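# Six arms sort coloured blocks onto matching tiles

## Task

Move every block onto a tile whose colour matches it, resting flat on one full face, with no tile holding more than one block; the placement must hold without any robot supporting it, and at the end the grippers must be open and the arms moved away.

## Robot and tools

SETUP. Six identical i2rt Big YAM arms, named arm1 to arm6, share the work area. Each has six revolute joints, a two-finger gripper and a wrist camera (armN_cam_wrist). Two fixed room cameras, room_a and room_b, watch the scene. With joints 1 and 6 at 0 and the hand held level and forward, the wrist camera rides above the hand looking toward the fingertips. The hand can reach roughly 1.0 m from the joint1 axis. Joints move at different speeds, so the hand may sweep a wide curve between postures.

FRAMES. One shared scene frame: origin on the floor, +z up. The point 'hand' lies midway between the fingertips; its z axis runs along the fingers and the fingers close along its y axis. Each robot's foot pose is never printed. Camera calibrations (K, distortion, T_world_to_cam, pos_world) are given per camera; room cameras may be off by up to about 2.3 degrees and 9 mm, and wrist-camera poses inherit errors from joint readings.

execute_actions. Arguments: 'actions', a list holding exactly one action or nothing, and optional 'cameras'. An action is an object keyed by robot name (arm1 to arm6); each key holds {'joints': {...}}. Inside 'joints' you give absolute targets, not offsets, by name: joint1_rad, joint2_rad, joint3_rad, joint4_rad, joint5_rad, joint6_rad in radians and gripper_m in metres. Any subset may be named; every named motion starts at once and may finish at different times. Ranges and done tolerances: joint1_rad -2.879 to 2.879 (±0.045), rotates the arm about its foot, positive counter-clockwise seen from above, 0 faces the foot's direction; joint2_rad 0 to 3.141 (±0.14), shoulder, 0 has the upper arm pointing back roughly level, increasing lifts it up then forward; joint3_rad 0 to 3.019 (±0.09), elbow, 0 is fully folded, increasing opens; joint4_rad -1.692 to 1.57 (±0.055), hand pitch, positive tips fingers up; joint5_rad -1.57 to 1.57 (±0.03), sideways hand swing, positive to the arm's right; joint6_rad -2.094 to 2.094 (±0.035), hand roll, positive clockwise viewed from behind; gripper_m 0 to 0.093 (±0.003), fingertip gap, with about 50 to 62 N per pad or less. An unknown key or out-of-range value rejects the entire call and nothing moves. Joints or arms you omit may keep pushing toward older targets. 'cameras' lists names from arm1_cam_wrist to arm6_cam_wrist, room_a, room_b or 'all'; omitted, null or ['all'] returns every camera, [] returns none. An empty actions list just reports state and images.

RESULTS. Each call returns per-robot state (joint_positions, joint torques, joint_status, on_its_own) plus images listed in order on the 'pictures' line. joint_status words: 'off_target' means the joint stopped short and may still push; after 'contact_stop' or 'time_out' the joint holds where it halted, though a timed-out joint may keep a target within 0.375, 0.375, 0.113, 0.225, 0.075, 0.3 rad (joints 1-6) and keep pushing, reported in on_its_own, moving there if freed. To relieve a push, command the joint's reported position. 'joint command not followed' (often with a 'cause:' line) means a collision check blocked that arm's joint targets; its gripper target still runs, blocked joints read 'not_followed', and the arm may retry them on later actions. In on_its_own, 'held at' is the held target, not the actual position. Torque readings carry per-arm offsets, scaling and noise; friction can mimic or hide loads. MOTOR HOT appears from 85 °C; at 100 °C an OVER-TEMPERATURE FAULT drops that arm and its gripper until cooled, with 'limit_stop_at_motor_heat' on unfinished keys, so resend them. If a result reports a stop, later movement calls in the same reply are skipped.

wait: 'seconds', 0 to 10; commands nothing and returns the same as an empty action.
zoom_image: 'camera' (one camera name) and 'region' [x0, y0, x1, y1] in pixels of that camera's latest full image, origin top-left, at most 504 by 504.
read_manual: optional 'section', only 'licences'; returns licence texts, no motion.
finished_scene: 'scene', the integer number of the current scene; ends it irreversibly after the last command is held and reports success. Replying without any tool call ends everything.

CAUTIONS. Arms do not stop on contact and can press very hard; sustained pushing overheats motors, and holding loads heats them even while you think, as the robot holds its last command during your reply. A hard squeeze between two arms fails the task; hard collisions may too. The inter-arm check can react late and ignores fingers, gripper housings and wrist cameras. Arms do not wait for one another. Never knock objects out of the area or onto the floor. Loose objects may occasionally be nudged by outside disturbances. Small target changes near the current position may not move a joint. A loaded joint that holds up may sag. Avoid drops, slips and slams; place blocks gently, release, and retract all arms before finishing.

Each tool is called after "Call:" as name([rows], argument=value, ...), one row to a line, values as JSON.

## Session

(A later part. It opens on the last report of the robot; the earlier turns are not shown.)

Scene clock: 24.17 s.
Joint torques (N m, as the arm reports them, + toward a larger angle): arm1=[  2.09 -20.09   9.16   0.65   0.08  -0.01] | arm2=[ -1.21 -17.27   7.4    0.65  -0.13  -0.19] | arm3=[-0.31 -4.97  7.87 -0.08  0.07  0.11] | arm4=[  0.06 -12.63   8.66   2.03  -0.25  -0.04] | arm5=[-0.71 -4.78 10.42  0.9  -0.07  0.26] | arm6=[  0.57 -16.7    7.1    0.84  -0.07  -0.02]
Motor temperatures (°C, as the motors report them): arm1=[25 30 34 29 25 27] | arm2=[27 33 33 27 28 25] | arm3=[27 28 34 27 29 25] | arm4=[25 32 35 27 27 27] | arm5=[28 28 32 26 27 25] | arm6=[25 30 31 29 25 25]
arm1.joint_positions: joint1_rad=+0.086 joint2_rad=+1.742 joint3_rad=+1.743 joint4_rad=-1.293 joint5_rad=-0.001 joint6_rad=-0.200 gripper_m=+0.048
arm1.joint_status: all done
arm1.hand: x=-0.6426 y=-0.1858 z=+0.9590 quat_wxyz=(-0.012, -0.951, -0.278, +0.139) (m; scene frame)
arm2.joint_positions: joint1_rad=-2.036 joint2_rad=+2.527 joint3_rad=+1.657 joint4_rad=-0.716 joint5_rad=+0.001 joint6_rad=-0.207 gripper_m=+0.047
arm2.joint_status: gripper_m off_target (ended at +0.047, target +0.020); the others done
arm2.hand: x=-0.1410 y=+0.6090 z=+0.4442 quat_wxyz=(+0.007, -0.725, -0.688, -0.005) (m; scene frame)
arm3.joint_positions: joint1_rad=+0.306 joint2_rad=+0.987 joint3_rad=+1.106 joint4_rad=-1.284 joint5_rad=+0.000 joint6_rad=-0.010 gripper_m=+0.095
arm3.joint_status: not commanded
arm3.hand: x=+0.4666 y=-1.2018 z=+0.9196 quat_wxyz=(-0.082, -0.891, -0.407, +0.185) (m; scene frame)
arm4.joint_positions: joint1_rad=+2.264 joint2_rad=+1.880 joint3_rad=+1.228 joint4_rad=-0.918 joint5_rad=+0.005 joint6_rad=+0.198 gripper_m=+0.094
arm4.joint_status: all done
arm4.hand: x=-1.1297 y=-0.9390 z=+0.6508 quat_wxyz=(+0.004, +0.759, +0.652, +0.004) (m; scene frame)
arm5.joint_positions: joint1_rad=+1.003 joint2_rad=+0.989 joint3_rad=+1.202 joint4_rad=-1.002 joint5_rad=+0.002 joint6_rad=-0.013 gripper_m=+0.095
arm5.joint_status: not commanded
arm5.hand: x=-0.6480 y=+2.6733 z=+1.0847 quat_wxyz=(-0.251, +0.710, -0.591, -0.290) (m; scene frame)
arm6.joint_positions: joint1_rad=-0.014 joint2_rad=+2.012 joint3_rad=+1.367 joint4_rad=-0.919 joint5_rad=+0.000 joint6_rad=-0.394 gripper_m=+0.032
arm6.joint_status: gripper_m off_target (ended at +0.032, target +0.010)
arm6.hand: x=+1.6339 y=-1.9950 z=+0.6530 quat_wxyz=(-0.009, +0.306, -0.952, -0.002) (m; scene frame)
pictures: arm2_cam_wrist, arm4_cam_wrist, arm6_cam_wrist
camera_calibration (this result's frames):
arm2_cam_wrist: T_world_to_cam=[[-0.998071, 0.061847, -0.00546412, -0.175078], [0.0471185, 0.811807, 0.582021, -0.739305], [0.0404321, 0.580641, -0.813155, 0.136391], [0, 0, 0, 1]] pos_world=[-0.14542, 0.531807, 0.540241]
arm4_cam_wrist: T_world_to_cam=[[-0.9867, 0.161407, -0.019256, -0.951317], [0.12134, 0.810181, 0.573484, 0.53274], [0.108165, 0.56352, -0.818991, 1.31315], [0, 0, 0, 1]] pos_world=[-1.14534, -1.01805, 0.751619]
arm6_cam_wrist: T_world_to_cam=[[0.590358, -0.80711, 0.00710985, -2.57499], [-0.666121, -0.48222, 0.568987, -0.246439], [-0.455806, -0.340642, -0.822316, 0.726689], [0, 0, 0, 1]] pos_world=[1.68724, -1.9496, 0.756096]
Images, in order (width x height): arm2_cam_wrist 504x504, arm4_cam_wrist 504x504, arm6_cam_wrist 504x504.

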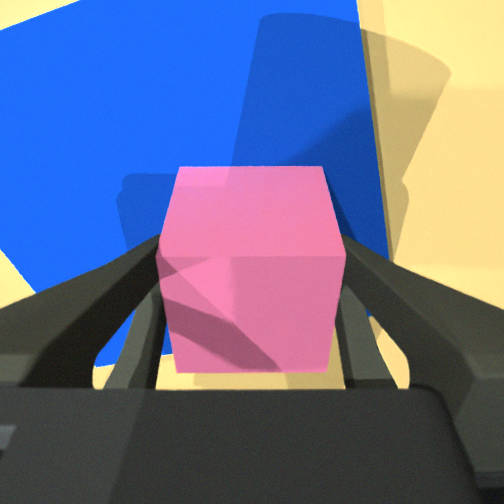

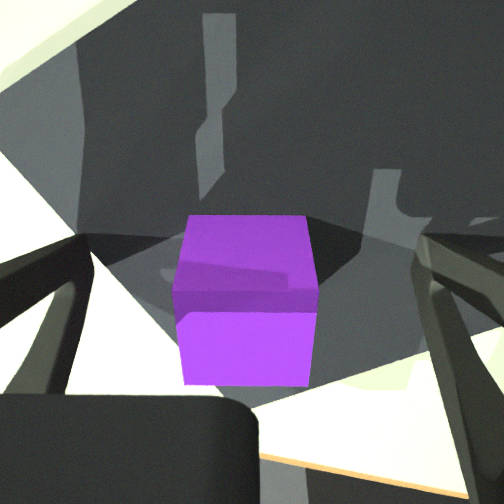

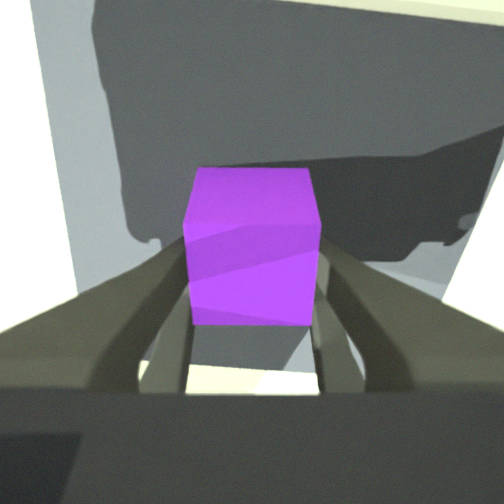

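Call:
execute_actions([
  {"arm2":{"joints":{"gripper_m":0.093}},"arm4":{"joints":{"joint2_rad":1.865,"joint4_rad":-0.935}},"arm6":{"joints":{"joint2_rad":1.75,"joint3_rad":1.75,"joint4_rad":-1.3}},"arm1":{"joints":{"joint1_rad":-0.6,"joint6_rad":0}}},
], cameras=[])

Call:
execute_actions([
  {"arm2":{"joints":{"joint2_rad":2.575,"joint4_rad":-0.68}},"arm4":{"joints":{"gripper_m":0.01}},"arm6":{"joints":{"joint1_rad":1.62,"joint6_rad":0}}},
], cameras=["arm2_cam_wrist","arm4_cam_wrist","arm6_cam_wrist"])

Scene clock: 27.00 s.
Joint torques (N m, as the arm reports them, + toward a larger angle): arm1=[  1.75 -20.04   9.18   0.82  -0.02   0.25] | arm2=[ -1.18 -17.61   7.52   0.59  -0.1   -0.18] | arm3=[-0.3  -4.94  7.88 -0.09  0.07  0.11] | arm4=[  0.18 -18.18   8.65  -0.17  -0.25  -0.04] | arm5=[-0.38 -4.   10.53  1.14 -0.01  0.22] | arm6=[  0.6  -16.9   10.53   0.47  -0.04  -0.04]
Motor temperatures (°C, as the motors report them): arm1=[25 30 35 29 25 27] | arm2=[27 33 33 27 28 25] | arm3=[27 28 34 27 29 25] | arm4=[25 32 35 27 27 27] | arm5=[28 28 32 26 27 25] | arm6=[25 30 31 29 25 25]
arm1.joint_positions: joint1_rad=-0.609 joint2_rad=+1.742 joint3_rad=+1.743 joint4_rad=-1.293 joint5_rad=+0.003 joint6_rad=-0.012 gripper_m=+0.048
arm1.joint_status: all done
arm1.hand: x=-0.6508 y=+0.2254 z=+0.9590 quat_wxyz=(+0.025, -0.978, +0.156, +0.137) (m; scene frame)
arm2.joint_positions: joint1_rad=-2.036 joint2_rad=+2.527 joint3_rad=+1.657 joint4_rad=-0.716 joint5_rad=+0.000 joint6_rad=-0.208 gripper_m=+0.093
arm2.joint_status: all done
arm2.hand: x=-0.1409 y=+0.6089 z=+0.4442 quat_wxyz=(+0.006, -0.725, -0.689, -0.005) (m; scene frame)
arm3.joint_positions: joint1_rad=+0.306 joint2_rad=+0.987 joint3_rad=+1.106 joint4_rad=-1.284 joint5_rad=+0.000 joint6_rad=-0.010 gripper_m=+0.095
arm3.joint_status: not commanded
arm3.hand: x=+0.4666 y=-1.2018 z=+0.9196 quat_wxyz=(-0.082, -0.891, -0.407, +0.185) (m; scene frame)
arm4.joint_positions: joint1_rad=+2.264 joint2_rad=+1.878 joint3_rad=+1.228 joint4_rad=-0.918 joint5_rad=+0.005 joint6_rad=+0.198 gripper_m=+0.094
arm4.joint_status: all done
arm4.hand: x=-1.1297 y=-0.9392 z=+0.6515 quat_wxyz=(+0.005, +0.759, +0.652, +0.003) (m; scene frame)
arm5.joint_positions: joint1_rad=+1.003 joint2_rad=+0.989 joint3_rad=+1.202 joint4_rad=-1.002 joint5_rad=+0.002 joint6_rad=-0.013 gripper_m=+0.095
arm5.joint_status: not commanded
arm5.hand: x=-0.6480 y=+2.6733 z=+1.0847 quat_wxyz=(-0.251, +0.710, -0.591, -0.290) (m; scene frame)
arm6.joint_positions: joint1_rad=-0.014 joint2_rad=+1.744 joint3_rad=+1.743 joint4_rad=-1.293 joint5_rad=+0.000 joint6_rad=-0.394 gripper_m=+0.032
arm6.joint_status: all done
arm6.hand: x=+1.6808 y=-1.9856 z=+0.9398 quat_wxyz=(-0.143, +0.303, -0.942, +0.009) (m; scene frame)
pictures: none
No camera images: the call's "cameras" was empty. Leave "cameras" out to get every camera's image.

Scene clock: 28.93 s.
Joint torques (N m, as the arm reports them, + toward a larger angle): arm1=[  1.81 -20.18   9.11   0.7   -0.04   0.2 ] | arm2=[ -1.24 -17.85   6.98   0.52  -0.16  -0.14] | arm3=[-0.31 -4.99  7.87 -0.08  0.07  0.1 ] | arm4=[ -0.05 -18.28   8.74  -0.26  -0.19  -0.04] | arm5=[-0.59 -3.82 10.73  1.07 -0.07  0.21] | arm6=[ -1.39 -16.09  10.28   0.5   -0.03   0.16]
Motor temperatures (°C, as the motors report them): arm1=[25 30 35 29 25 27] | arm2=[27 33 33 27 28 25] | arm3=[27 28 34 27 29 25] | arm4=[25 32 35 27 27 27] | arm5=[28 28 32 26 27 25] | arm6=[25 30 31 29 25 25]
arm1.joint_positions: joint1_rad=-0.609 joint2_rad=+1.742 joint3_rad=+1.743 joint4_rad=-1.293 joint5_rad=+0.003 joint6_rad=-0.012 gripper_m=+0.048
arm1.joint_status: not commanded
arm1.hand: x=-0.6508 y=+0.2254 z=+0.9590 quat_wxyz=(+0.025, -0.978, +0.156, +0.137) (m; scene frame)
arm2.joint_positions: joint1_rad=-2.037 joint2_rad=+2.580 joint3_rad=+1.657 joint4_rad=-0.694 joint5_rad=+0.001 joint6_rad=-0.208 gripper_m=+0.093
arm2.joint_status: all done
arm2.hand: x=-0.1376 y=+0.6237 z=+0.4133 quat_wxyz=(+0.015, -0.725, -0.689, -0.017) (m; scene frame)
arm3.joint_positions: joint1_rad=+0.306 joint2_rad=+0.987 joint3_rad=+1.106 joint4_rad=-1.284 joint5_rad=+0.000 joint6_rad=-0.010 gripper_m=+0.095
arm3.joint_status: not commanded
arm3.hand: x=+0.4666 y=-1.2018 z=+0.9196 quat_wxyz=(-0.082, -0.891, -0.407, +0.185) (m; scene frame)
arm4.joint_positions: joint1_rad=+2.264 joint2_rad=+1.878 joint3_rad=+1.228 joint4_rad=-0.918 joint5_rad=+0.003 joint6_rad=+0.198 gripper_m=+0.031
arm4.joint_status: gripper_m off_target (ended at +0.031, target +0.010)
arm4.hand: x=-1.1294 y=-0.9392 z=+0.6515 quat_wxyz=(+0.005, +0.759, +0.652, +0.004) (m; scene frame)
arm5.joint_positions: joint1_rad=+1.003 joint2_rad=+0.989 joint3_rad=+1.202 joint4_rad=-1.002 joint5_rad=+0.002 joint6_rad=-0.013 gripper_m=+0.095
arm5.joint_status: not commanded
arm5.hand: x=-0.6480 y=+2.6733 z=+1.0847 quat_wxyz=(-0.251, +0.710, -0.591, -0.290) (m; scene frame)
arm6.joint_positions: joint1_rad=+1.624 joint2_rad=+1.746 joint3_rad=+1.743 joint4_rad=-1.293 joint5_rad=-0.002 joint6_rad=-0.007 gripper_m=+0.032
arm6.joint_status: all done
arm6.hand: x=+0.9174 y=-1.5449 z=+0.9346 quat_wxyz=(-0.087, +0.799, -0.586, -0.108) (m; scene frame)
pictures: arm2_cam_wrist, arm4_cam_wrist, arm6_cam_wrist
camera_calibration (this result's frames):
arm2_cam_wrist: T_world_to_cam=[[-0.998052, 0.0614739, -0.0106688, -0.170444], [0.0424547, 0.794419, 0.605885, -0.733043], [0.0457216, 0.604252, -0.795481, 0.081317], [0, 0, 0, 1]] pos_world=[-0.142708, 0.543685, 0.507008]
arm4_cam_wrist: T_world_to_cam=[[-0.986657, 0.161397, -0.0214375, -0.949491], [0.120223, 0.811001, 0.572558, 0.532543], [0.109795, 0.562341, -0.819584, 1.31495], [0, 0, 0, 1]] pos_world=[-1.14522, -1.0181, 0.752443]
arm6_cam_wrist: T_world_to_cam=[[0.951765, 0.306196, 0.0196973, -0.414094], [0.281753, -0.897594, 0.339028, -1.96331], [0.121489, -0.317125, -0.94057, 0.402219], [0, 0, 0, 1]] pos_world=[0.898422, -1.50791, 1.05209]
Images, in order (width x height): arm2_cam_wrist 504x504, arm4_cam_wrist 504x504, arm6_cam_wrist 504x504.

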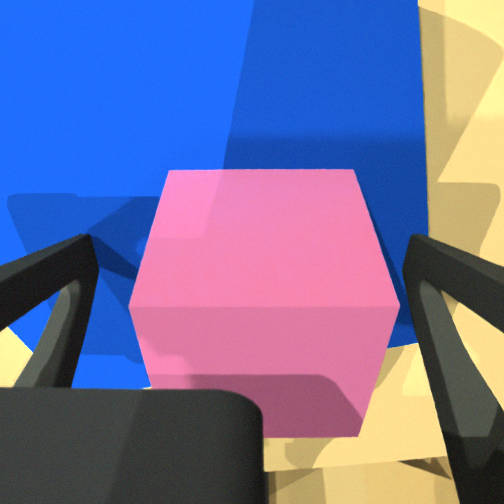

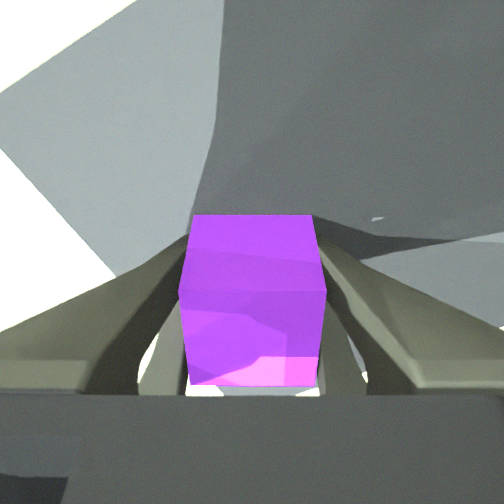

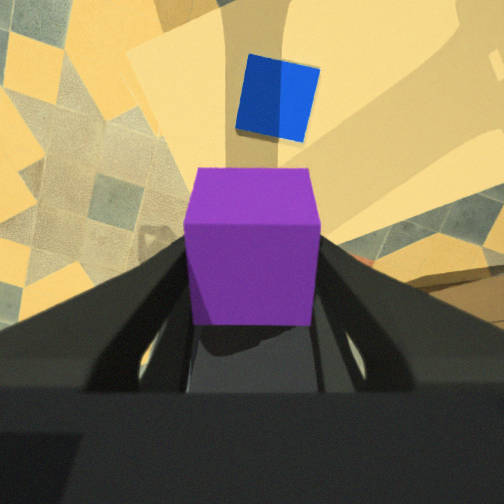

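Call:
execute_actions([
  {"arm2":{"joints":{"gripper_m":0.02}},"arm4":{"joints":{"joint2_rad":1.6,"joint3_rad":1.65,"joint4_rad":-1.3}},"arm6":{"joints":{"joint1_rad":1.55,"joint2_rad":2.55,"joint3_rad":1.82,"joint4_rad":-0.83}}},
], cameras=["arm6_cam_wrist"])

Call:
execute_actions([
  {"arm2":{"joints":{"joint2_rad":1.75,"joint3_rad":1.75,"joint4_rad":-1.3}},"arm4":{"joints":{"joint1_rad":-0.7,"joint6_rad":0}},"arm6":{"joints":{"joint2_rad":2.60,"joint3_rad":1.83,"joint4_rad":-0.79}}},
], cameras=["arm6_cam_wrist","arm2_cam_wrist"])

Scene clock: 32.50 s.
Joint torques (N m, as the arm reports them, + toward a larger angle): arm1=[  1.83 -19.86   9.18   0.71  -0.05   0.23] | arm2=[ -1.64 -17.46   6.99   0.52  -0.1   -0.13] | arm3=[-0.31 -4.94  7.89 -0.08  0.07  0.11] | arm4=[  0.11 -16.07   9.47   0.4   -0.17  -0.03] | arm5=[-0.72 -4.11 10.51  1.15 -0.03  0.23] | arm6=[ -1.2  -22.97   8.62   0.45   0.     0.11]
Motor temperatures (°C, as the motors report them): arm1=[25 30 35 29 25 27] | arm2=[27 33 33 27 28 25] | arm3=[27 28 34 27 29 25] | arm4=[25 32 35 27 27 27] | arm5=[28 28 33 26 27 25] | arm6=[25 30 32 29 25 25]
arm1.joint_positions: joint1_rad=-0.609 joint2_rad=+1.742 joint3_rad=+1.743 joint4_rad=-1.293 joint5_rad=+0.003 joint6_rad=-0.012 gripper_m=+0.048
arm1.joint_status: not commanded
arm1.hand: x=-0.6508 y=+0.2254 z=+0.9590 quat_wxyz=(+0.025, -0.978, +0.156, +0.137) (m; scene frame)
arm2.joint_positions: joint1_rad=-2.037 joint2_rad=+2.580 joint3_rad=+1.657 joint4_rad=-0.694 joint5_rad=+0.001 joint6_rad=-0.209 gripper_m=+0.047
arm2.joint_status: gripper_m off_target (ended at +0.047, target +0.020)
arm2.hand: x=-0.1375 y=+0.6236 z=+0.4133 quat_wxyz=(+0.015, -0.725, -0.689, -0.018) (m; scene frame)
arm3.joint_positions: joint1_rad=+0.306 joint2_rad=+0.987 joint3_rad=+1.106 joint4_rad=-1.284 joint5_rad=+0.000 joint6_rad=-0.010 gripper_m=+0.095
arm3.joint_status: not commanded
arm3.hand: x=+0.4666 y=-1.2018 z=+0.9196 quat_wxyz=(-0.082, -0.891, -0.407, +0.185) (m; scene frame)
arm4.joint_positions: joint1_rad=+2.264 joint2_rad=+1.603 joint3_rad=+1.640 joint4_rad=-1.283 joint5_rad=+0.003 joint6_rad=+0.198 gripper_m=+0.031
arm4.joint_status: all done
arm4.hand: x=-1.1313 y=-0.9953 z=+0.9454 quat_wxyz=(+0.132, +0.750, +0.642, -0.095) (m; scene frame)
arm5.joint_positions: joint1_rad=+1.003 joint2_rad=+0.989 joint3_rad=+1.202 joint4_rad=-1.002 joint5_rad=+0.002 joint6_rad=-0.013 gripper_m=+0.095
arm5.joint_status: not commanded
arm5.hand: x=-0.6480 y=+2.6733 z=+1.0847 quat_wxyz=(-0.251, +0.710, -0.591, -0.290) (m; scene frame)
arm6.joint_positions: joint1_rad=+1.549 joint2_rad=+2.560 joint3_rad=+1.800 joint4_rad=-0.837 joint5_rad=-0.002 joint6_rad=-0.006 gripper_m=+0.032
arm6.joint_status: all done
arm6.hand: x=+0.9565 y=-1.4881 z=+0.4546 quat_wxyz=(+0.003, +0.783, -0.622, +0.011) (m; scene frame)
pictures: arm6_cam_wrist
camera_calibration (this result's frames):
arm6_cam_wrist: T_world_to_cam=[[0.971857, 0.235118, 0.0145947, -0.581887], [0.179274, -0.778376, 0.601657, -1.60446], [0.15282, -0.582109, -0.798621, -0.524812], [0, 0, 0, 1]] pos_world=[0.933352, -1.41756, 0.554703]
Images, in order (width x height): arm6_cam_wrist 504x504.

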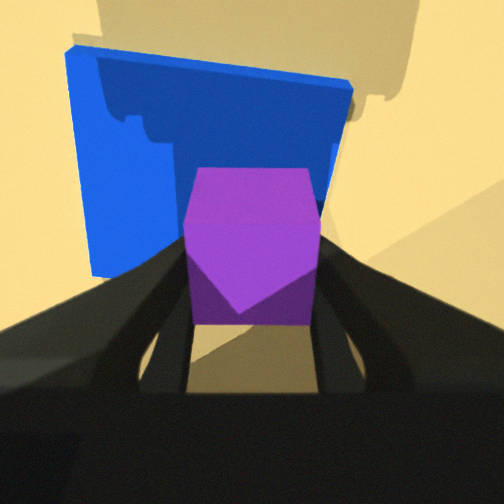

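Scene clock: 35.07 s.
Joint torques (N m, as the arm reports them, + toward a larger angle): arm1=[  1.78 -20.     9.11   0.6   -0.05   0.24] | arm2=[ -1.41 -16.    11.37  -0.16  -0.1   -0.15] | arm3=[-0.29 -4.99  7.88 -0.09  0.07  0.11] | arm4=[  0.55 -16.09   9.45   0.41  -0.1   -0.13] | arm5=[-0.96 -3.67 10.71  1.08 -0.11  0.21] | arm6=[ -0.76 -19.35   9.12   0.45   0.01   0.1 ]
Motor temperatures (°C, as the motors report them): arm1=[25 30 36 29 25 27] | arm2=[27 34 34 27 28 25] | arm3=[27 28 34 27 29 25] | arm4=[25 32 36 27 27 27] | arm5=[28 28 33 26 27 25] | arm6=[25 31 32 29 25 25]
arm1.joint_positions: joint1_rad=-0.609 joint2_rad=+1.742 joint3_rad=+1.743 joint4_rad=-1.293 joint5_rad=+0.003 joint6_rad=-0.012 gripper_m=+0.048
arm1.joint_status: not commanded
arm1.hand: x=-0.6508 y=+0.2254 z=+0.9590 quat_wxyz=(+0.025, -0.978, +0.156, +0.137) (m; scene frame)
arm2.joint_positions: joint1_rad=-2.037 joint2_rad=+1.778 joint3_rad=+1.732 joint4_rad=-1.286 joint5_rad=+0.001 joint6_rad=-0.209 gripper_m=+0.047
arm2.joint_status: all done
arm2.hand: x=-0.1367 y=+0.6153 z=+0.9190 quat_wxyz=(-0.060, -0.720, -0.684, +0.103) (m; scene frame)
arm3.joint_positions: joint1_rad=+0.306 joint2_rad=+0.987 joint3_rad=+1.106 joint4_rad=-1.284 joint5_rad=+0.000 joint6_rad=-0.010 gripper_m=+0.095
arm3.joint_status: not commanded
arm3.hand: x=+0.4666 y=-1.2018 z=+0.9196 quat_wxyz=(-0.082, -0.891, -0.407, +0.185) (m; scene frame)
arm4.joint_positions: joint1_rad=-0.705 joint2_rad=+1.606 joint3_rad=+1.640 joint4_rad=-1.283 joint5_rad=+0.001 joint6_rad=+0.009 gripper_m=+0.031
arm4.joint_status: all done
arm4.hand: x=-1.2779 y=+0.1153 z=+0.9410 quat_wxyz=(-0.105, +0.768, -0.620, -0.119) (m; scene frame)
arm5.joint_positions: joint1_rad=+1.003 joint2_rad=+0.989 joint3_rad=+1.202 joint4_rad=-1.002 joint5_rad=+0.002 joint6_rad=-0.013 gripper_m=+0.095
arm5.joint_status: not commanded
arm5.hand: x=-0.6480 y=+2.6733 z=+1.0847 quat_wxyz=(-0.251, +0.710, -0.591, -0.290) (m; scene frame)
arm6.joint_positions: joint1_rad=+1.549 joint2_rad=+2.566 joint3_rad=+1.800 joint4_rad=-0.799 joint5_rad=-0.002 joint6_rad=-0.006 gripper_m=+0.032
arm6.joint_status: all done
arm6.hand: x=+0.9550 y=-1.4811 z=+0.4507 quat_wxyz=(-0.007, +0.783, -0.622, -0.001) (m; scene frame)
pictures: arm2_cam_wrist, arm6_cam_wrist
camera_calibration (this result's frames):
arm2_cam_wrist: T_world_to_cam=[[-0.996963, 0.0640141, 0.0443544, -0.215574], [0.0757977, 0.928358, 0.363877, -0.888224], [-0.0178835, 0.366134, -0.93039, 0.750387], [0, 0, 0, 1]] pos_world=[-0.134175, 0.563648, 1.03092]
arm6_cam_wrist: T_world_to_cam=[[0.971875, 0.235013, 0.0150938, -0.582384], [0.183658, -0.796499, 0.576071, -1.61594], [0.147407, -0.557097, -0.81726, -0.473033], [0, 0, 0, 1]] pos_world=[0.932513, -1.41375, 0.553094]
Images, in order (width x height): arm2_cam_wrist 504x504, arm6_cam_wrist 504x504.

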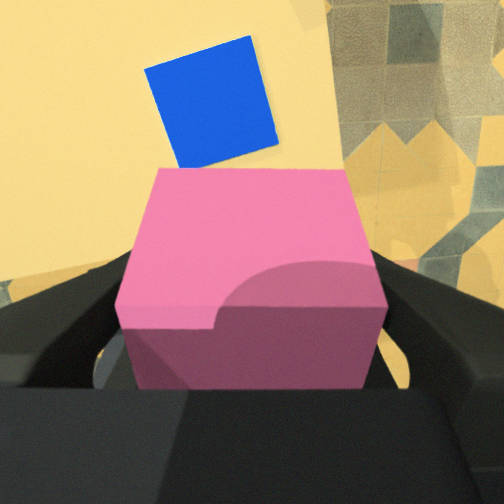

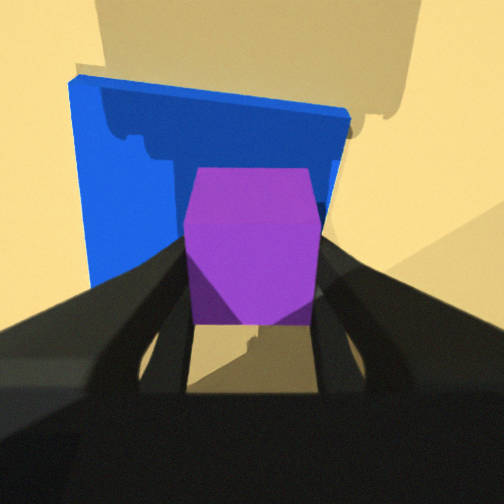

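Call:
execute_actions([
  {"arm1":{"joints":{"joint1_rad":-1.82}},"arm2":{"joints":{"joint1_rad":1.78,"joint6_rad":0}},"arm6":{"joints":{"joint1_rad":1.595,"joint2_rad":2.565,"joint3_rad":1.73,"joint4_rad":-0.745}}},
], cameras=["arm1_cam_wrist","arm2_cam_wrist","arm6_cam_wrist"])

Scene clock: 39.57 s.
Joint torques (N m, as the arm reports them, + toward a larger angle): arm1=[  1.6  -20.23   9.05   0.74  -0.01   0.19] | arm2=[ -1.42 -15.64  11.33   0.01   0.     0.09] | arm3=[-0.31 -4.92  7.88 -0.08  0.07  0.11] | arm4=[  0.72 -16.35   9.46   0.4   -0.1   -0.14] | arm5=[-0.43 -3.9  10.64  0.74 -0.07  0.24] | arm6=[  0.01 -20.83   6.46   0.59   0.01   0.12]
Motor temperatures (°C, as the motors report them): arm1=[25 30 36 29 25 27] | arm2=[27 34 35 27 28 25] | arm3=[27 27 34 27 29 25] | arm4=[25 32 36 27 27 27] | arm5=[28 28 33 26 27 25] | arm6=[25 31 31 29 25 25]
arm1.joint_positions: joint1_rad=-1.824 joint2_rad=+1.743 joint3_rad=+1.743 joint4_rad=-1.293 joint5_rad=+0.002 joint6_rad=-0.010 gripper_m=+0.048
arm1.joint_status: all done
arm1.hand: x=-0.0970 y=+0.6339 z=+0.9584 quat_wxyz=(+0.098, -0.714, +0.686, +0.098) (m; scene frame)
arm2.joint_positions: joint1_rad=+1.790 joint2_rad=+1.778 joint3_rad=+1.732 joint4_rad=-1.286 joint5_rad=-0.002 joint6_rad=-0.013 gripper_m=+0.047
arm2.joint_status: all done
arm2.hand: x=-0.2309 y=+1.7524 z=+0.9213 quat_wxyz=(-0.063, +0.838, -0.532, -0.103) (m; scene frame)
arm3.joint_positions: joint1_rad=+0.306 joint2_rad=+0.987 joint3_rad=+1.106 joint4_rad=-1.284 joint5_rad=+0.000 joint6_rad=-0.010 gripper_m=+0.095
arm3.joint_status: not commanded
arm3.hand: x=+0.4666 y=-1.2018 z=+0.9196 quat_wxyz=(-0.082, -0.891, -0.407, +0.185) (m; scene frame)
arm4.joint_positions: joint1_rad=-0.705 joint2_rad=+1.606 joint3_rad=+1.640 joint4_rad=-1.283 joint5_rad=+0.001 joint6_rad=+0.009 gripper_m=+0.031
arm4.joint_status: not commanded
arm4.hand: x=-1.2779 y=+0.1153 z=+0.9410 quat_wxyz=(-0.105, +0.768, -0.620, -0.119) (m; scene frame)
arm5.joint_positions: joint1_rad=+1.003 joint2_rad=+0.989 joint3_rad=+1.202 joint4_rad=-1.002 joint5_rad=+0.002 joint6_rad=-0.013 gripper_m=+0.095
arm5.joint_status: not commanded
arm5.hand: x=-0.6480 y=+2.6733 z=+1.0847 quat_wxyz=(-0.251, +0.710, -0.591, -0.290) (m; scene frame)
arm6.joint_positions: joint1_rad=+1.589 joint2_rad=+2.564 joint3_rad=+1.732 joint4_rad=-0.751 joint5_rad=-0.002 joint6_rad=-0.006 gripper_m=+0.032
arm6.joint_status: all done
arm6.hand: x=+0.9357 y=-1.5094 z=+0.4331 quat_wxyz=(-0.002, +0.795, -0.606, +0.006) (m; scene frame)
pictures: arm1_cam_wrist, arm2_cam_wrist, arm6_cam_wrist
camera_calibration (this result's frames):
arm1_cam_wrist: T_world_to_cam=[[0.999341, 0.036275, 0.00157087, 0.0709026], [0.03356, -0.939329, 0.341372, 0.275011], [0.0138588, -0.341095, -0.939927, 1.24076], [0, 0, 0, 1]] pos_world=[-0.0972808, 0.678972, 1.07224]
arm2_cam_wrist: T_world_to_cam=[[0.908055, 0.418613, -0.0140956, -0.51007], [0.395901, -0.846828, 0.355169, 1.25515], [0.136742, -0.328094, -0.934696, 1.59072], [0, 0, 0, 1]] pos_world=[-0.251262, 1.79832, 1.03386]
arm6_cam_wrist: T_world_to_cam=[[0.961668, 0.273807, 0.0149997, -0.48858], [0.212289, -0.777997, 0.591316, -1.63025], [0.173576, -0.565465, -0.8063, -0.542109], [0, 0, 0, 1]] pos_world=[0.910033, -1.4411, 0.53422]
Images, in order (width x height): arm1_cam_wrist 504x504, arm2_cam_wrist 504x504, arm6_cam_wrist 504x504.

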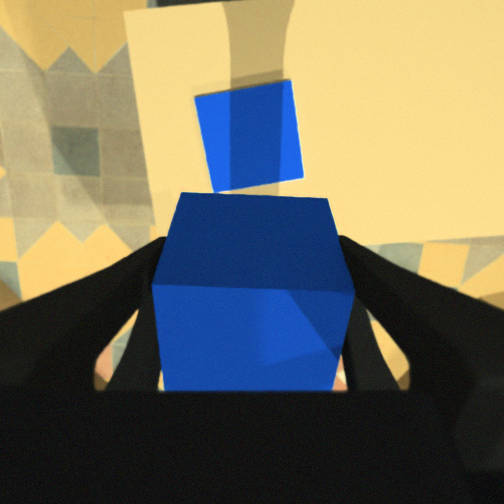

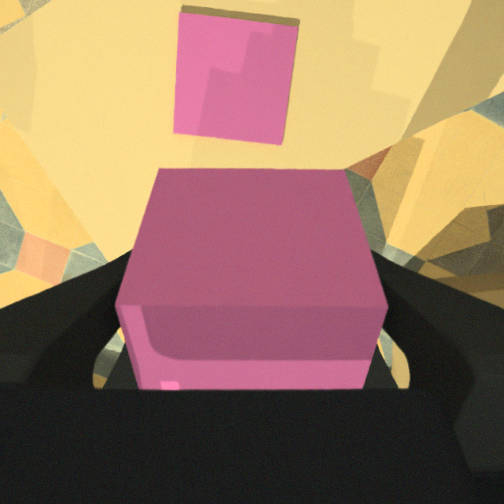

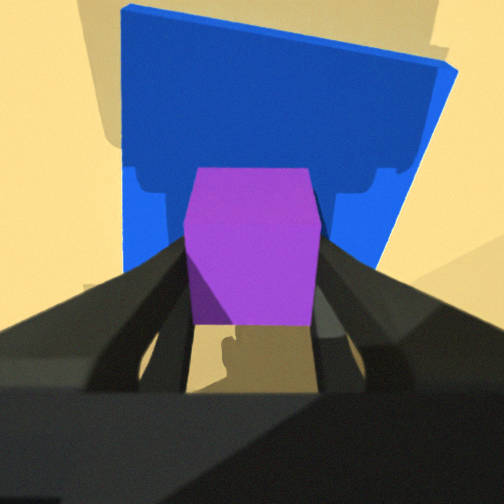

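Call:
execute_actions([
  {"arm6":{"joints":{"joint2_rad":2.60}},"arm1":{"joints":{"joint2_rad":2.3,"joint3_rad":1.65,"joint4_rad":-0.9}},"arm2":{"joints":{"joint2_rad":2.4,"joint3_rad":1.8,"joint4_rad":-0.95}}},
], cameras=["arm1_cam_wrist","arm2_cam_wrist","arm6_cam_wrist"])

Scene clock: 44.63 s.
Joint torques (N m, as the arm reports them, + toward a larger angle): arm1=[  1.63 -26.69   8.38   0.72  -0.01   0.21] | arm2=[ -1.32 -19.19   9.53   0.55   0.02   0.08] | arm3=[-0.3  -4.96  7.87 -0.08  0.07  0.11] | arm4=[  0.88 -16.49   9.44   0.36  -0.11  -0.12] | arm5=[-0.51 -3.61 10.54  0.94 -0.06  0.18] | arm6=[  0.51 -19.17   6.28   0.4   -0.02   0.11]
Motor temperatures (°C, as the motors report them): arm1=[25 30 36 29 25 27] | arm2=[27 34 35 27 28 25] | arm3=[27 27 34 27 29 25] | arm4=[25 32 36 27 27 27] | arm5=[28 28 33 26 27 25] | arm6=[25 31 31 29 25 25]
arm1.joint_positions: joint1_rad=-1.824 joint2_rad=+2.307 joint3_rad=+1.621 joint4_rad=-0.908 joint5_rad=+0.002 joint6_rad=-0.010 gripper_m=+0.048
arm1.joint_status: all done
arm1.hand: x=-0.0974 y=+0.6470 z=+0.5803 quat_wxyz=(-0.008, -0.721, +0.693, -0.009) (m; scene frame)
arm2.joint_positions: joint1_rad=+1.790 joint2_rad=+2.410 joint3_rad=+1.777 joint4_rad=-0.964 joint5_rad=-0.002 joint6_rad=-0.013 gripper_m=+0.047
arm2.joint_status: all done
arm2.hand: x=-0.2513 y=+1.7935 z=+0.5522 quat_wxyz=(+0.009, +0.844, -0.536, +0.008) (m; scene frame)
arm3.joint_positions: joint1_rad=+0.306 joint2_rad=+0.987 joint3_rad=+1.106 joint4_rad=-1.284 joint5_rad=+0.000 joint6_rad=-0.010 gripper_m=+0.095
arm3.joint_status: not commanded
arm3.hand: x=+0.4666 y=-1.2018 z=+0.9196 quat_wxyz=(-0.082, -0.891, -0.407, +0.185) (m; scene frame)
arm4.joint_positions: joint1_rad=-0.705 joint2_rad=+1.606 joint3_rad=+1.640 joint4_rad=-1.283 joint5_rad=+0.001 joint6_rad=+0.009 gripper_m=+0.031
arm4.joint_status: not commanded
arm4.hand: x=-1.2779 y=+0.1153 z=+0.9410 quat_wxyz=(-0.105, +0.768, -0.620, -0.119) (m; scene frame)
arm5.joint_positions: joint1_rad=+1.003 joint2_rad=+0.989 joint3_rad=+1.202 joint4_rad=-1.002 joint5_rad=+0.002 joint6_rad=-0.013 gripper_m=+0.095
arm5.joint_status: not commanded
arm5.hand: x=-0.6480 y=+2.6733 z=+1.0847 quat_wxyz=(-0.251, +0.710, -0.591, -0.290) (m; scene frame)
arm6.joint_positions: joint1_rad=+1.589 joint2_rad=+2.565 joint3_rad=+1.732 joint4_rad=-0.751 joint5_rad=-0.002 joint6_rad=-0.006 gripper_m=+0.032
arm6.joint_status: all done
arm6.hand: x=+0.9357 y=-1.5095 z=+0.4329 quat_wxyz=(-0.001, +0.795, -0.606, +0.006) (m; scene frame)
pictures: arm1_cam_wrist, arm2_cam_wrist, arm6_cam_wrist
camera_calibration (this result's frames):
arm1_cam_wrist: T_world_to_cam=[[0.999333, 0.036509, -0.000509928, 0.0725545], [0.0293701, -0.795471, 0.60528, 0.169742], [0.0216925, -0.604891, -0.796013, 0.977799], [0, 0, 0, 1]] pos_world=[-0.0987024, 0.723837, 0.675637]
arm2_cam_wrist: T_world_to_cam=[[0.909181, 0.416118, -0.0153586, -0.508456], [0.344992, -0.732098, 0.587377, 1.08233], [0.233174, -0.539331, -0.809168, 1.5958], [0, 0, 0, 1]] pos_world=[-0.283217, 1.86461, 0.647721]
arm6_cam_wrist: T_world_to_cam=[[0.961667, 0.273809, 0.0149937, -0.488572], [0.212227, -0.77778, 0.591624, -1.62998], [0.173653, -0.565763, -0.806075, -0.543], [0, 0, 0, 1]] pos_world=[0.910064, -1.4412, 0.53396]
Images, in order (width x height): arm1_cam_wrist 504x504, arm2_cam_wrist 504x504, arm6_cam_wrist 504x504.

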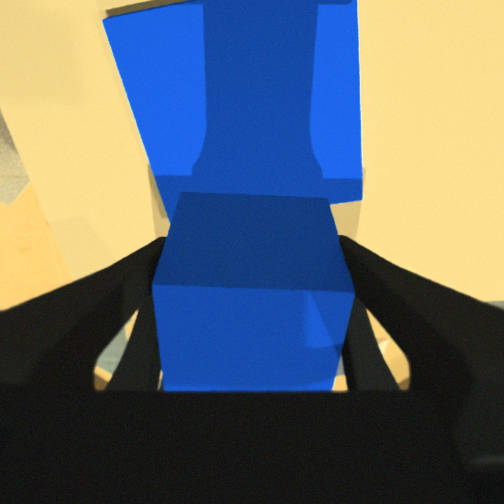

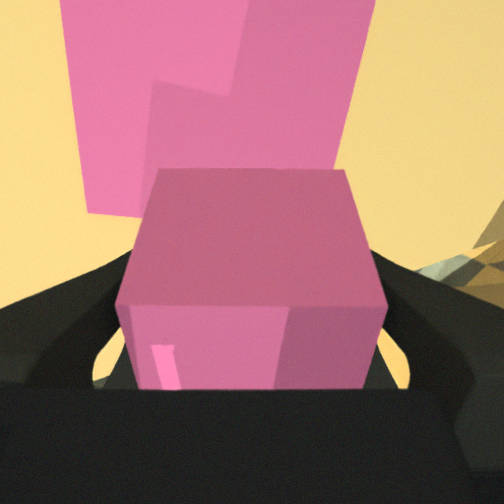

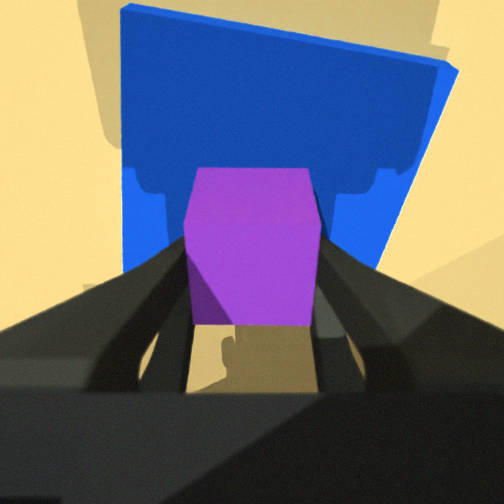

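Call:
execute_actions([
  {"arm6":{"joints":{"joint2_rad":2.565,"joint3_rad":1.83,"joint4_rad":-0.82}},"arm1":{"joints":{"joint2_rad":2.49,"joint3_rad":1.63,"joint4_rad":-0.70}},"arm2":{"joints":{"joint1_rad":1.835,"joint2_rad":2.57,"joint3_rad":1.87,"joint4_rad":-0.86}}},
], cameras=["arm1_cam_wrist","arm2_cam_wrist","arm6_cam_wrist"])

Scene clock: 49.07 s.
Joint torques (N m, as the arm reports them, + toward a larger angle): arm1=[  0.96 -27.31   6.49   0.77  -0.03   0.22] | arm2=[ -1.29 -20.96   9.32   0.35  -0.05   0.09] | arm3=[-0.32 -4.98  7.88 -0.08  0.07  0.11] | arm4=[  0.72 -16.52   9.5    0.36  -0.1   -0.12] | arm5=[-0.21 -3.74 10.55  1.02 -0.08  0.21] | arm6=[  0.61 -21.72   9.65   0.1   -0.01   0.15]
Motor temperatures (°C, as the motors report them): arm1=[25 31 36 29 25 27] | arm2=[27 34 35 27 28 25] | arm3=[27 27 34 27 29 25] | arm4=[25 32 37 27 27 27] | arm5=[28 28 33 26 27 25] | arm6=[25 32 31 29 25 25]
arm1.joint_positions: joint1_rad=-1.824 joint2_rad=+2.500 joint3_rad=+1.613 joint4_rad=-0.708 joint5_rad=+0.002 joint6_rad=-0.010 gripper_m=+0.048
arm1.joint_status: all done
arm1.hand: x=-0.0970 y=+0.6319 z=+0.4634 quat_wxyz=(-0.008, -0.721, +0.693, -0.009) (m; scene frame)
arm2.joint_positions: joint1_rad=+1.836 joint2_rad=+2.604 joint3_rad=+1.839 joint4_rad=-0.870 joint5_rad=-0.001 joint6_rad=-0.013 gripper_m=+0.047
arm2.joint_status: all done
arm2.hand: x=-0.2748 y=+1.7729 z=+0.4475 quat_wxyz=(+0.018, +0.856, -0.516, +0.024) (m; scene frame)
arm3.joint_positions: joint1_rad=+0.306 joint2_rad=+0.987 joint3_rad=+1.106 joint4_rad=-1.284 joint5_rad=+0.000 joint6_rad=-0.010 gripper_m=+0.095
arm3.joint_status: not commanded
arm3.hand: x=+0.4666 y=-1.2018 z=+0.9196 quat_wxyz=(-0.082, -0.891, -0.407, +0.185) (m; scene frame)
arm4.joint_positions: joint1_rad=-0.705 joint2_rad=+1.606 joint3_rad=+1.640 joint4_rad=-1.283 joint5_rad=+0.001 joint6_rad=+0.009 gripper_m=+0.031
arm4.joint_status: not commanded
arm4.hand: x=-1.2779 y=+0.1153 z=+0.9410 quat_wxyz=(-0.105, +0.768, -0.620, -0.119) (m; scene frame)
arm5.joint_positions: joint1_rad=+1.003 joint2_rad=+0.989 joint3_rad=+1.202 joint4_rad=-1.002 joint5_rad=+0.002 joint6_rad=-0.013 gripper_m=+0.095
arm5.joint_status: not commanded
arm5.hand: x=-0.6480 y=+2.6733 z=+1.0847 quat_wxyz=(-0.251, +0.710, -0.591, -0.290) (m; scene frame)
arm6.joint_positions: joint1_rad=+1.589 joint2_rad=+2.565 joint3_rad=+1.795 joint4_rad=-0.813 joint5_rad=-0.002 joint6_rad=-0.006 gripper_m=+0.032
arm6.joint_status: all done
arm6.hand: x=+0.9309 y=-1.4925 z=+0.4498 quat_wxyz=(-0.002, +0.795, -0.606, +0.006) (m; scene frame)
pictures: arm1_cam_wrist, arm2_cam_wrist, arm6_cam_wrist
camera_calibration (this result's frames):
arm1_cam_wrist: T_world_to_cam=[[0.999333, 0.0365087, -0.000517894, 0.0726315], [0.0293498, -0.794778, 0.60619, 0.227637], [0.0217196, -0.605801, -0.79532, 0.87594], [0, 0, 0, 1]] pos_world=[-0.0982892, 0.708915, 0.558699]
arm2_cam_wrist: T_world_to_cam=[[0.889185, 0.457329, -0.0141588, -0.559261], [0.367557, -0.695527, 0.617369, 1.06484], [0.272493, -0.554159, -0.786546, 1.53241], [0, 0, 0, 1]] pos_world=[-0.311674, 1.84559, 0.539998]
arm6_cam_wrist: T_world_to_cam=[[0.961668, 0.273804, 0.0150177, -0.488925], [0.212475, -0.778647, 0.590393, -1.62671], [0.173345, -0.564571, -0.806976, -0.516449], [0, 0, 0, 1]] pos_world=[0.905343, -1.42434, 0.55098]
Images, in order (width x height): arm1_cam_wrist 504x504, arm2_cam_wrist 504x504, arm6_cam_wrist 504x504.

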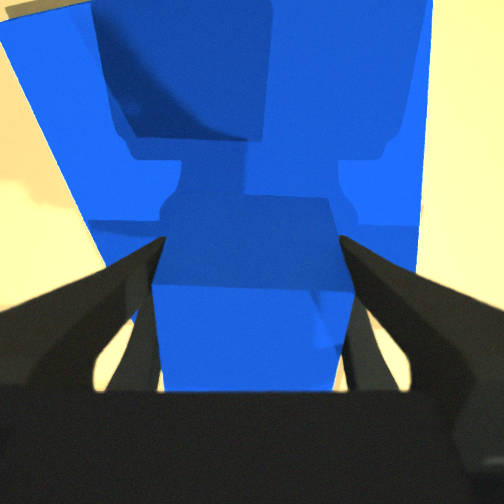

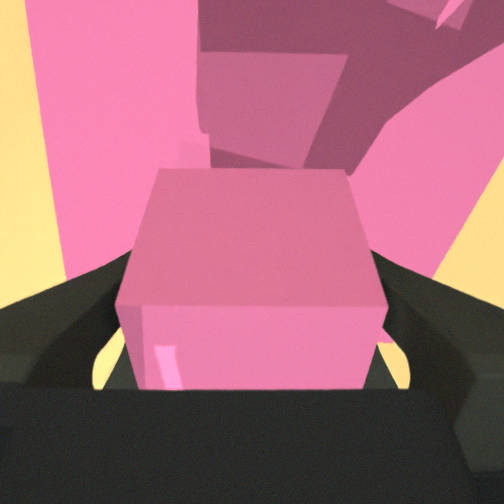

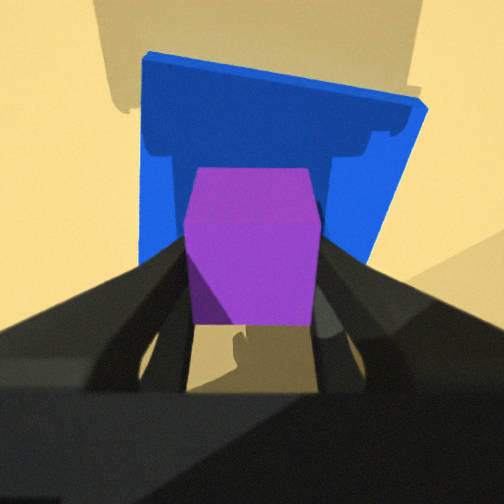

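Call:
execute_actions([
  {"arm6":{"joints":{"joint2_rad":2.61,"joint4_rad":-0.77}},"arm1":{"joints":{"joint2_rad":2.54,"joint4_rad":-0.66}},"arm2":{"joints":{"joint2_rad":2.65,"joint4_rad":-0.79}}},
], cameras=[])

Scene clock: 51.27 s.
Joint torques (N m, as the arm reports them, + toward a larger angle): arm1=[  1.09 -23.37   6.22   0.88   0.     0.21] | arm2=[ -0.86 -18.76   8.96   0.34  -0.09   0.12] | arm3=[-0.3  -5.    7.87 -0.08  0.07  0.11] | arm4=[  0.69 -16.43   9.46   0.4   -0.1   -0.14] | arm5=[-0.15 -3.66 10.46  1.17 -0.04  0.27] | arm6=[ -0.04 -19.39   9.34   0.8    0.06   0.15]
Motor temperatures (°C, as the motors report them): arm1=[25 31 36 29 25 27] | arm2=[27 35 35 27 28 25] | arm3=[27 27 34 27 29 25] | arm4=[25 32 37 27 27 27] | arm5=[28 28 33 26 27 25] | arm6=[25 32 31 29 25 25]
arm1.joint_positions: joint1_rad=-1.824 joint2_rad=+2.509 joint3_rad=+1.613 joint4_rad=-0.670 joint5_rad=+0.002 joint6_rad=-0.010 gripper_m=+0.048
arm1.joint_status: all done
arm1.hand: x=-0.0972 y=+0.6380 z=+0.4580 quat_wxyz=(+0.002, -0.721, +0.693, +0.001) (m; scene frame)
arm2.joint_positions: joint1_rad=+1.836 joint2_rad=+2.656 joint3_rad=+1.840 joint4_rad=-0.802 joint5_rad=+0.000 joint6_rad=-0.013 gripper_m=+0.047
arm2.joint_status: all done
arm2.hand: x=-0.2734 y=+1.7702 z=+0.4145 quat_wxyz=(+0.013, +0.856, -0.516, +0.017) (m; scene frame)
arm3.joint_positions: joint1_rad=+0.306 joint2_rad=+0.987 joint3_rad=+1.106 joint4_rad=-1.284 joint5_rad=+0.000 joint6_rad=-0.010 gripper_m=+0.095
arm3.joint_status: not commanded
arm3.hand: x=+0.4666 y=-1.2018 z=+0.9196 quat_wxyz=(-0.082, -0.891, -0.407, +0.185) (m; scene frame)
arm4.joint_positions: joint1_rad=-0.705 joint2_rad=+1.606 joint3_rad=+1.640 joint4_rad=-1.283 joint5_rad=+0.001 joint6_rad=+0.009 gripper_m=+0.031
arm4.joint_status: not commanded
arm4.hand: x=-1.2779 y=+0.1153 z=+0.9410 quat_wxyz=(-0.105, +0.768, -0.620, -0.119) (m; scene frame)
arm5.joint_positions: joint1_rad=+1.003 joint2_rad=+0.989 joint3_rad=+1.202 joint4_rad=-1.002 joint5_rad=+0.002 joint6_rad=-0.013 gripper_m=+0.095
arm5.joint_status: not commanded
arm5.hand: x=-0.6480 y=+2.6733 z=+1.0847 quat_wxyz=(-0.251, +0.710, -0.591, -0.290) (m; scene frame)
arm6.joint_positions: joint1_rad=+1.589 joint2_rad=+2.578 joint3_rad=+1.795 joint4_rad=-0.779 joint5_rad=-0.002 joint6_rad=-0.006 gripper_m=+0.032
arm6.joint_status: all done
arm6.hand: x=+0.9301 y=-1.4889 z=+0.4417 quat_wxyz=(-0.008, +0.795, -0.606, -0.002) (m; scene frame)
pictures: none
No camera images: the call's "cameras" was empty. Leave "cameras" out to get every camera's image.

Call:
execute_actions([
  {"arm6":{"joints":{"joint2_rad":2.65}},"arm1":{"joints":{"joint2_rad":2.58}},"arm2":{"joints":{"gripper_m":0.093}}},
], cameras=["arm1_cam_wrist","arm2_cam_wrist","arm6_cam_wrist"])

Scene clock: 52.57 s.
Joint torques (N m, as the arm reports them, + toward a larger angle): arm1=[  1.33 -23.92   5.94   0.5   -0.03   0.21] | arm2=[ -0.75 -19.06   8.92   0.42  -0.1    0.07] | arm3=[-0.32 -5.    7.88 -0.09  0.07  0.11] | arm4=[  0.52 -16.55   9.48   0.44  -0.09  -0.12] | arm5=[-1.32 -4.64 10.61  1.   -0.09  0.2 ] | arm6=[ -0.03 -20.28   9.23   0.41   0.01   0.15]
Motor temperatures (°C, as the motors report them): arm1=[25 31 36 29 25 27] | arm2=[27 35 35 27 28 25] | arm3=[27 27 34 27 29 25] | arm4=[25 32 37 27 27 27] | arm5=[28 28 33 26 27 25] | arm6=[25 32 31 29 25 25]
arm1.joint_positions: joint1_rad=-1.824 joint2_rad=+2.561 joint3_rad=+1.613 joint4_rad=-0.666 joint5_rad=+0.002 joint6_rad=-0.010 gripper_m=+0.048
arm1.joint_status: all done
arm1.hand: x=-0.0966 y=+0.6186 z=+0.4281 quat_wxyz=(-0.015, -0.721, +0.693, -0.016) (m; scene frame)
arm2.joint_positions: joint1_rad=+1.836 joint2_rad=+2.656 joint3_rad=+1.840 joint4_rad=-0.802 joint5_rad=+0.000 joint6_rad=-0.013 gripper_m=+0.093
arm2.joint_status: all done
arm2.hand: x=-0.2734 y=+1.7702 z=+0.4145 quat_wxyz=(+0.013, +0.856, -0.517, +0.017) (m; scene frame)
arm3.joint_positions: joint1_rad=+0.306 joint2_rad=+0.987 joint3_rad=+1.106 joint4_rad=-1.284 joint5_rad=+0.000 joint6_rad=-0.010 gripper_m=+0.095
arm3.joint_status: not commanded
arm3.hand: x=+0.4666 y=-1.2018 z=+0.9196 quat_wxyz=(-0.082, -0.891, -0.407, +0.185) (m; scene frame)
arm4.joint_positions: joint1_rad=-0.705 joint2_rad=+1.606 joint3_rad=+1.640 joint4_rad=-1.283 joint5_rad=+0.001 joint6_rad=+0.009 gripper_m=+0.031
arm4.joint_status: not commanded
arm4.hand: x=-1.2779 y=+0.1153 z=+0.9410 quat_wxyz=(-0.105, +0.768, -0.620, -0.119) (m; scene frame)
arm5.joint_positions: joint1_rad=+1.003 joint2_rad=+0.989 joint3_rad=+1.202 joint4_rad=-1.002 joint5_rad=+0.002 joint6_rad=-0.013 gripper_m=+0.095
arm5.joint_status: not commanded
arm5.hand: x=-0.6480 y=+2.6733 z=+1.0847 quat_wxyz=(-0.251, +0.710, -0.591, -0.290) (m; scene frame)
arm6.joint_positions: joint1_rad=+1.589 joint2_rad=+2.626 joint3_rad=+1.796 joint4_rad=-0.776 joint5_rad=-0.001 joint6_rad=-0.006 gripper_m=+0.032
arm6.joint_status: all done
arm6.hand: x=+0.9349 y=-1.5054 z=+0.4119 quat_wxyz=(+0.005, +0.795, -0.606, +0.015) (m; scene frame)
pictures: arm1_cam_wrist, arm2_cam_wrist, arm6_cam_wrist
camera_calibration (this result's frames):
arm1_cam_wrist: T_world_to_cam=[[0.999333, 0.0365021, -0.000650592, 0.0727754], [0.0290075, -0.783077, 0.621248, 0.224721], [0.0221674, -0.620853, -0.783614, 0.844109], [0, 0, 0, 1]] pos_world=[-0.0979572, 0.697385, 0.521895]
arm2_cam_wrist: T_world_to_cam=[[0.889449, 0.456851, -0.01293, -0.559364], [0.371032, -0.70527, 0.604095, 1.10651], [0.266862, -0.542109, -0.796808, 1.48599], [0, 0, 0, 1]] pos_world=[-0.309577, 1.8415, 0.508376]
arm6_cam_wrist: T_world_to_cam=[[0.961645, 0.273883, 0.0150372, -0.488519], [0.208503, -0.765505, 0.60871, -1.59929], [0.178227, -0.582228, -0.79325, -0.591787], [0, 0, 0, 1]] pos_world=[0.908712, -1.43502, 0.511417]
Images, in order (width x height): arm1_cam_wrist 504x504, arm2_cam_wrist 504x504, arm6_cam_wrist 504x504.

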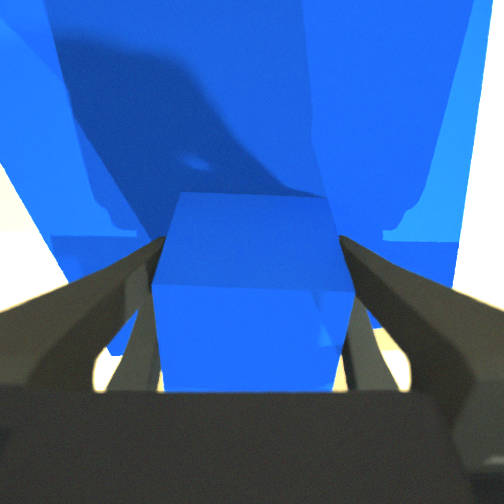

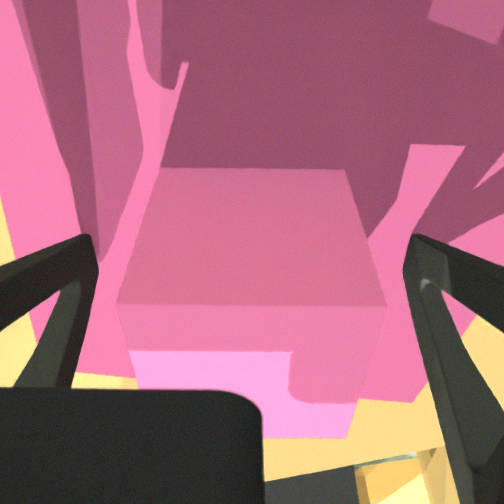

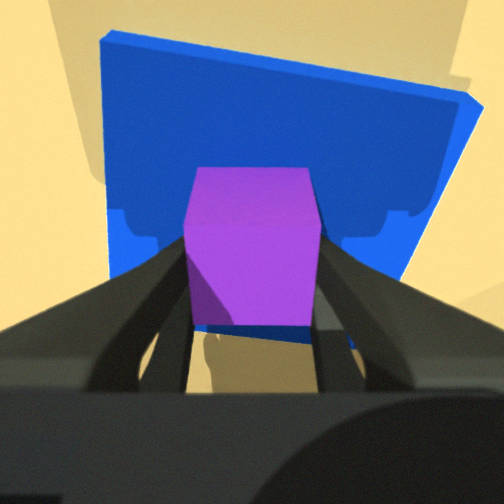

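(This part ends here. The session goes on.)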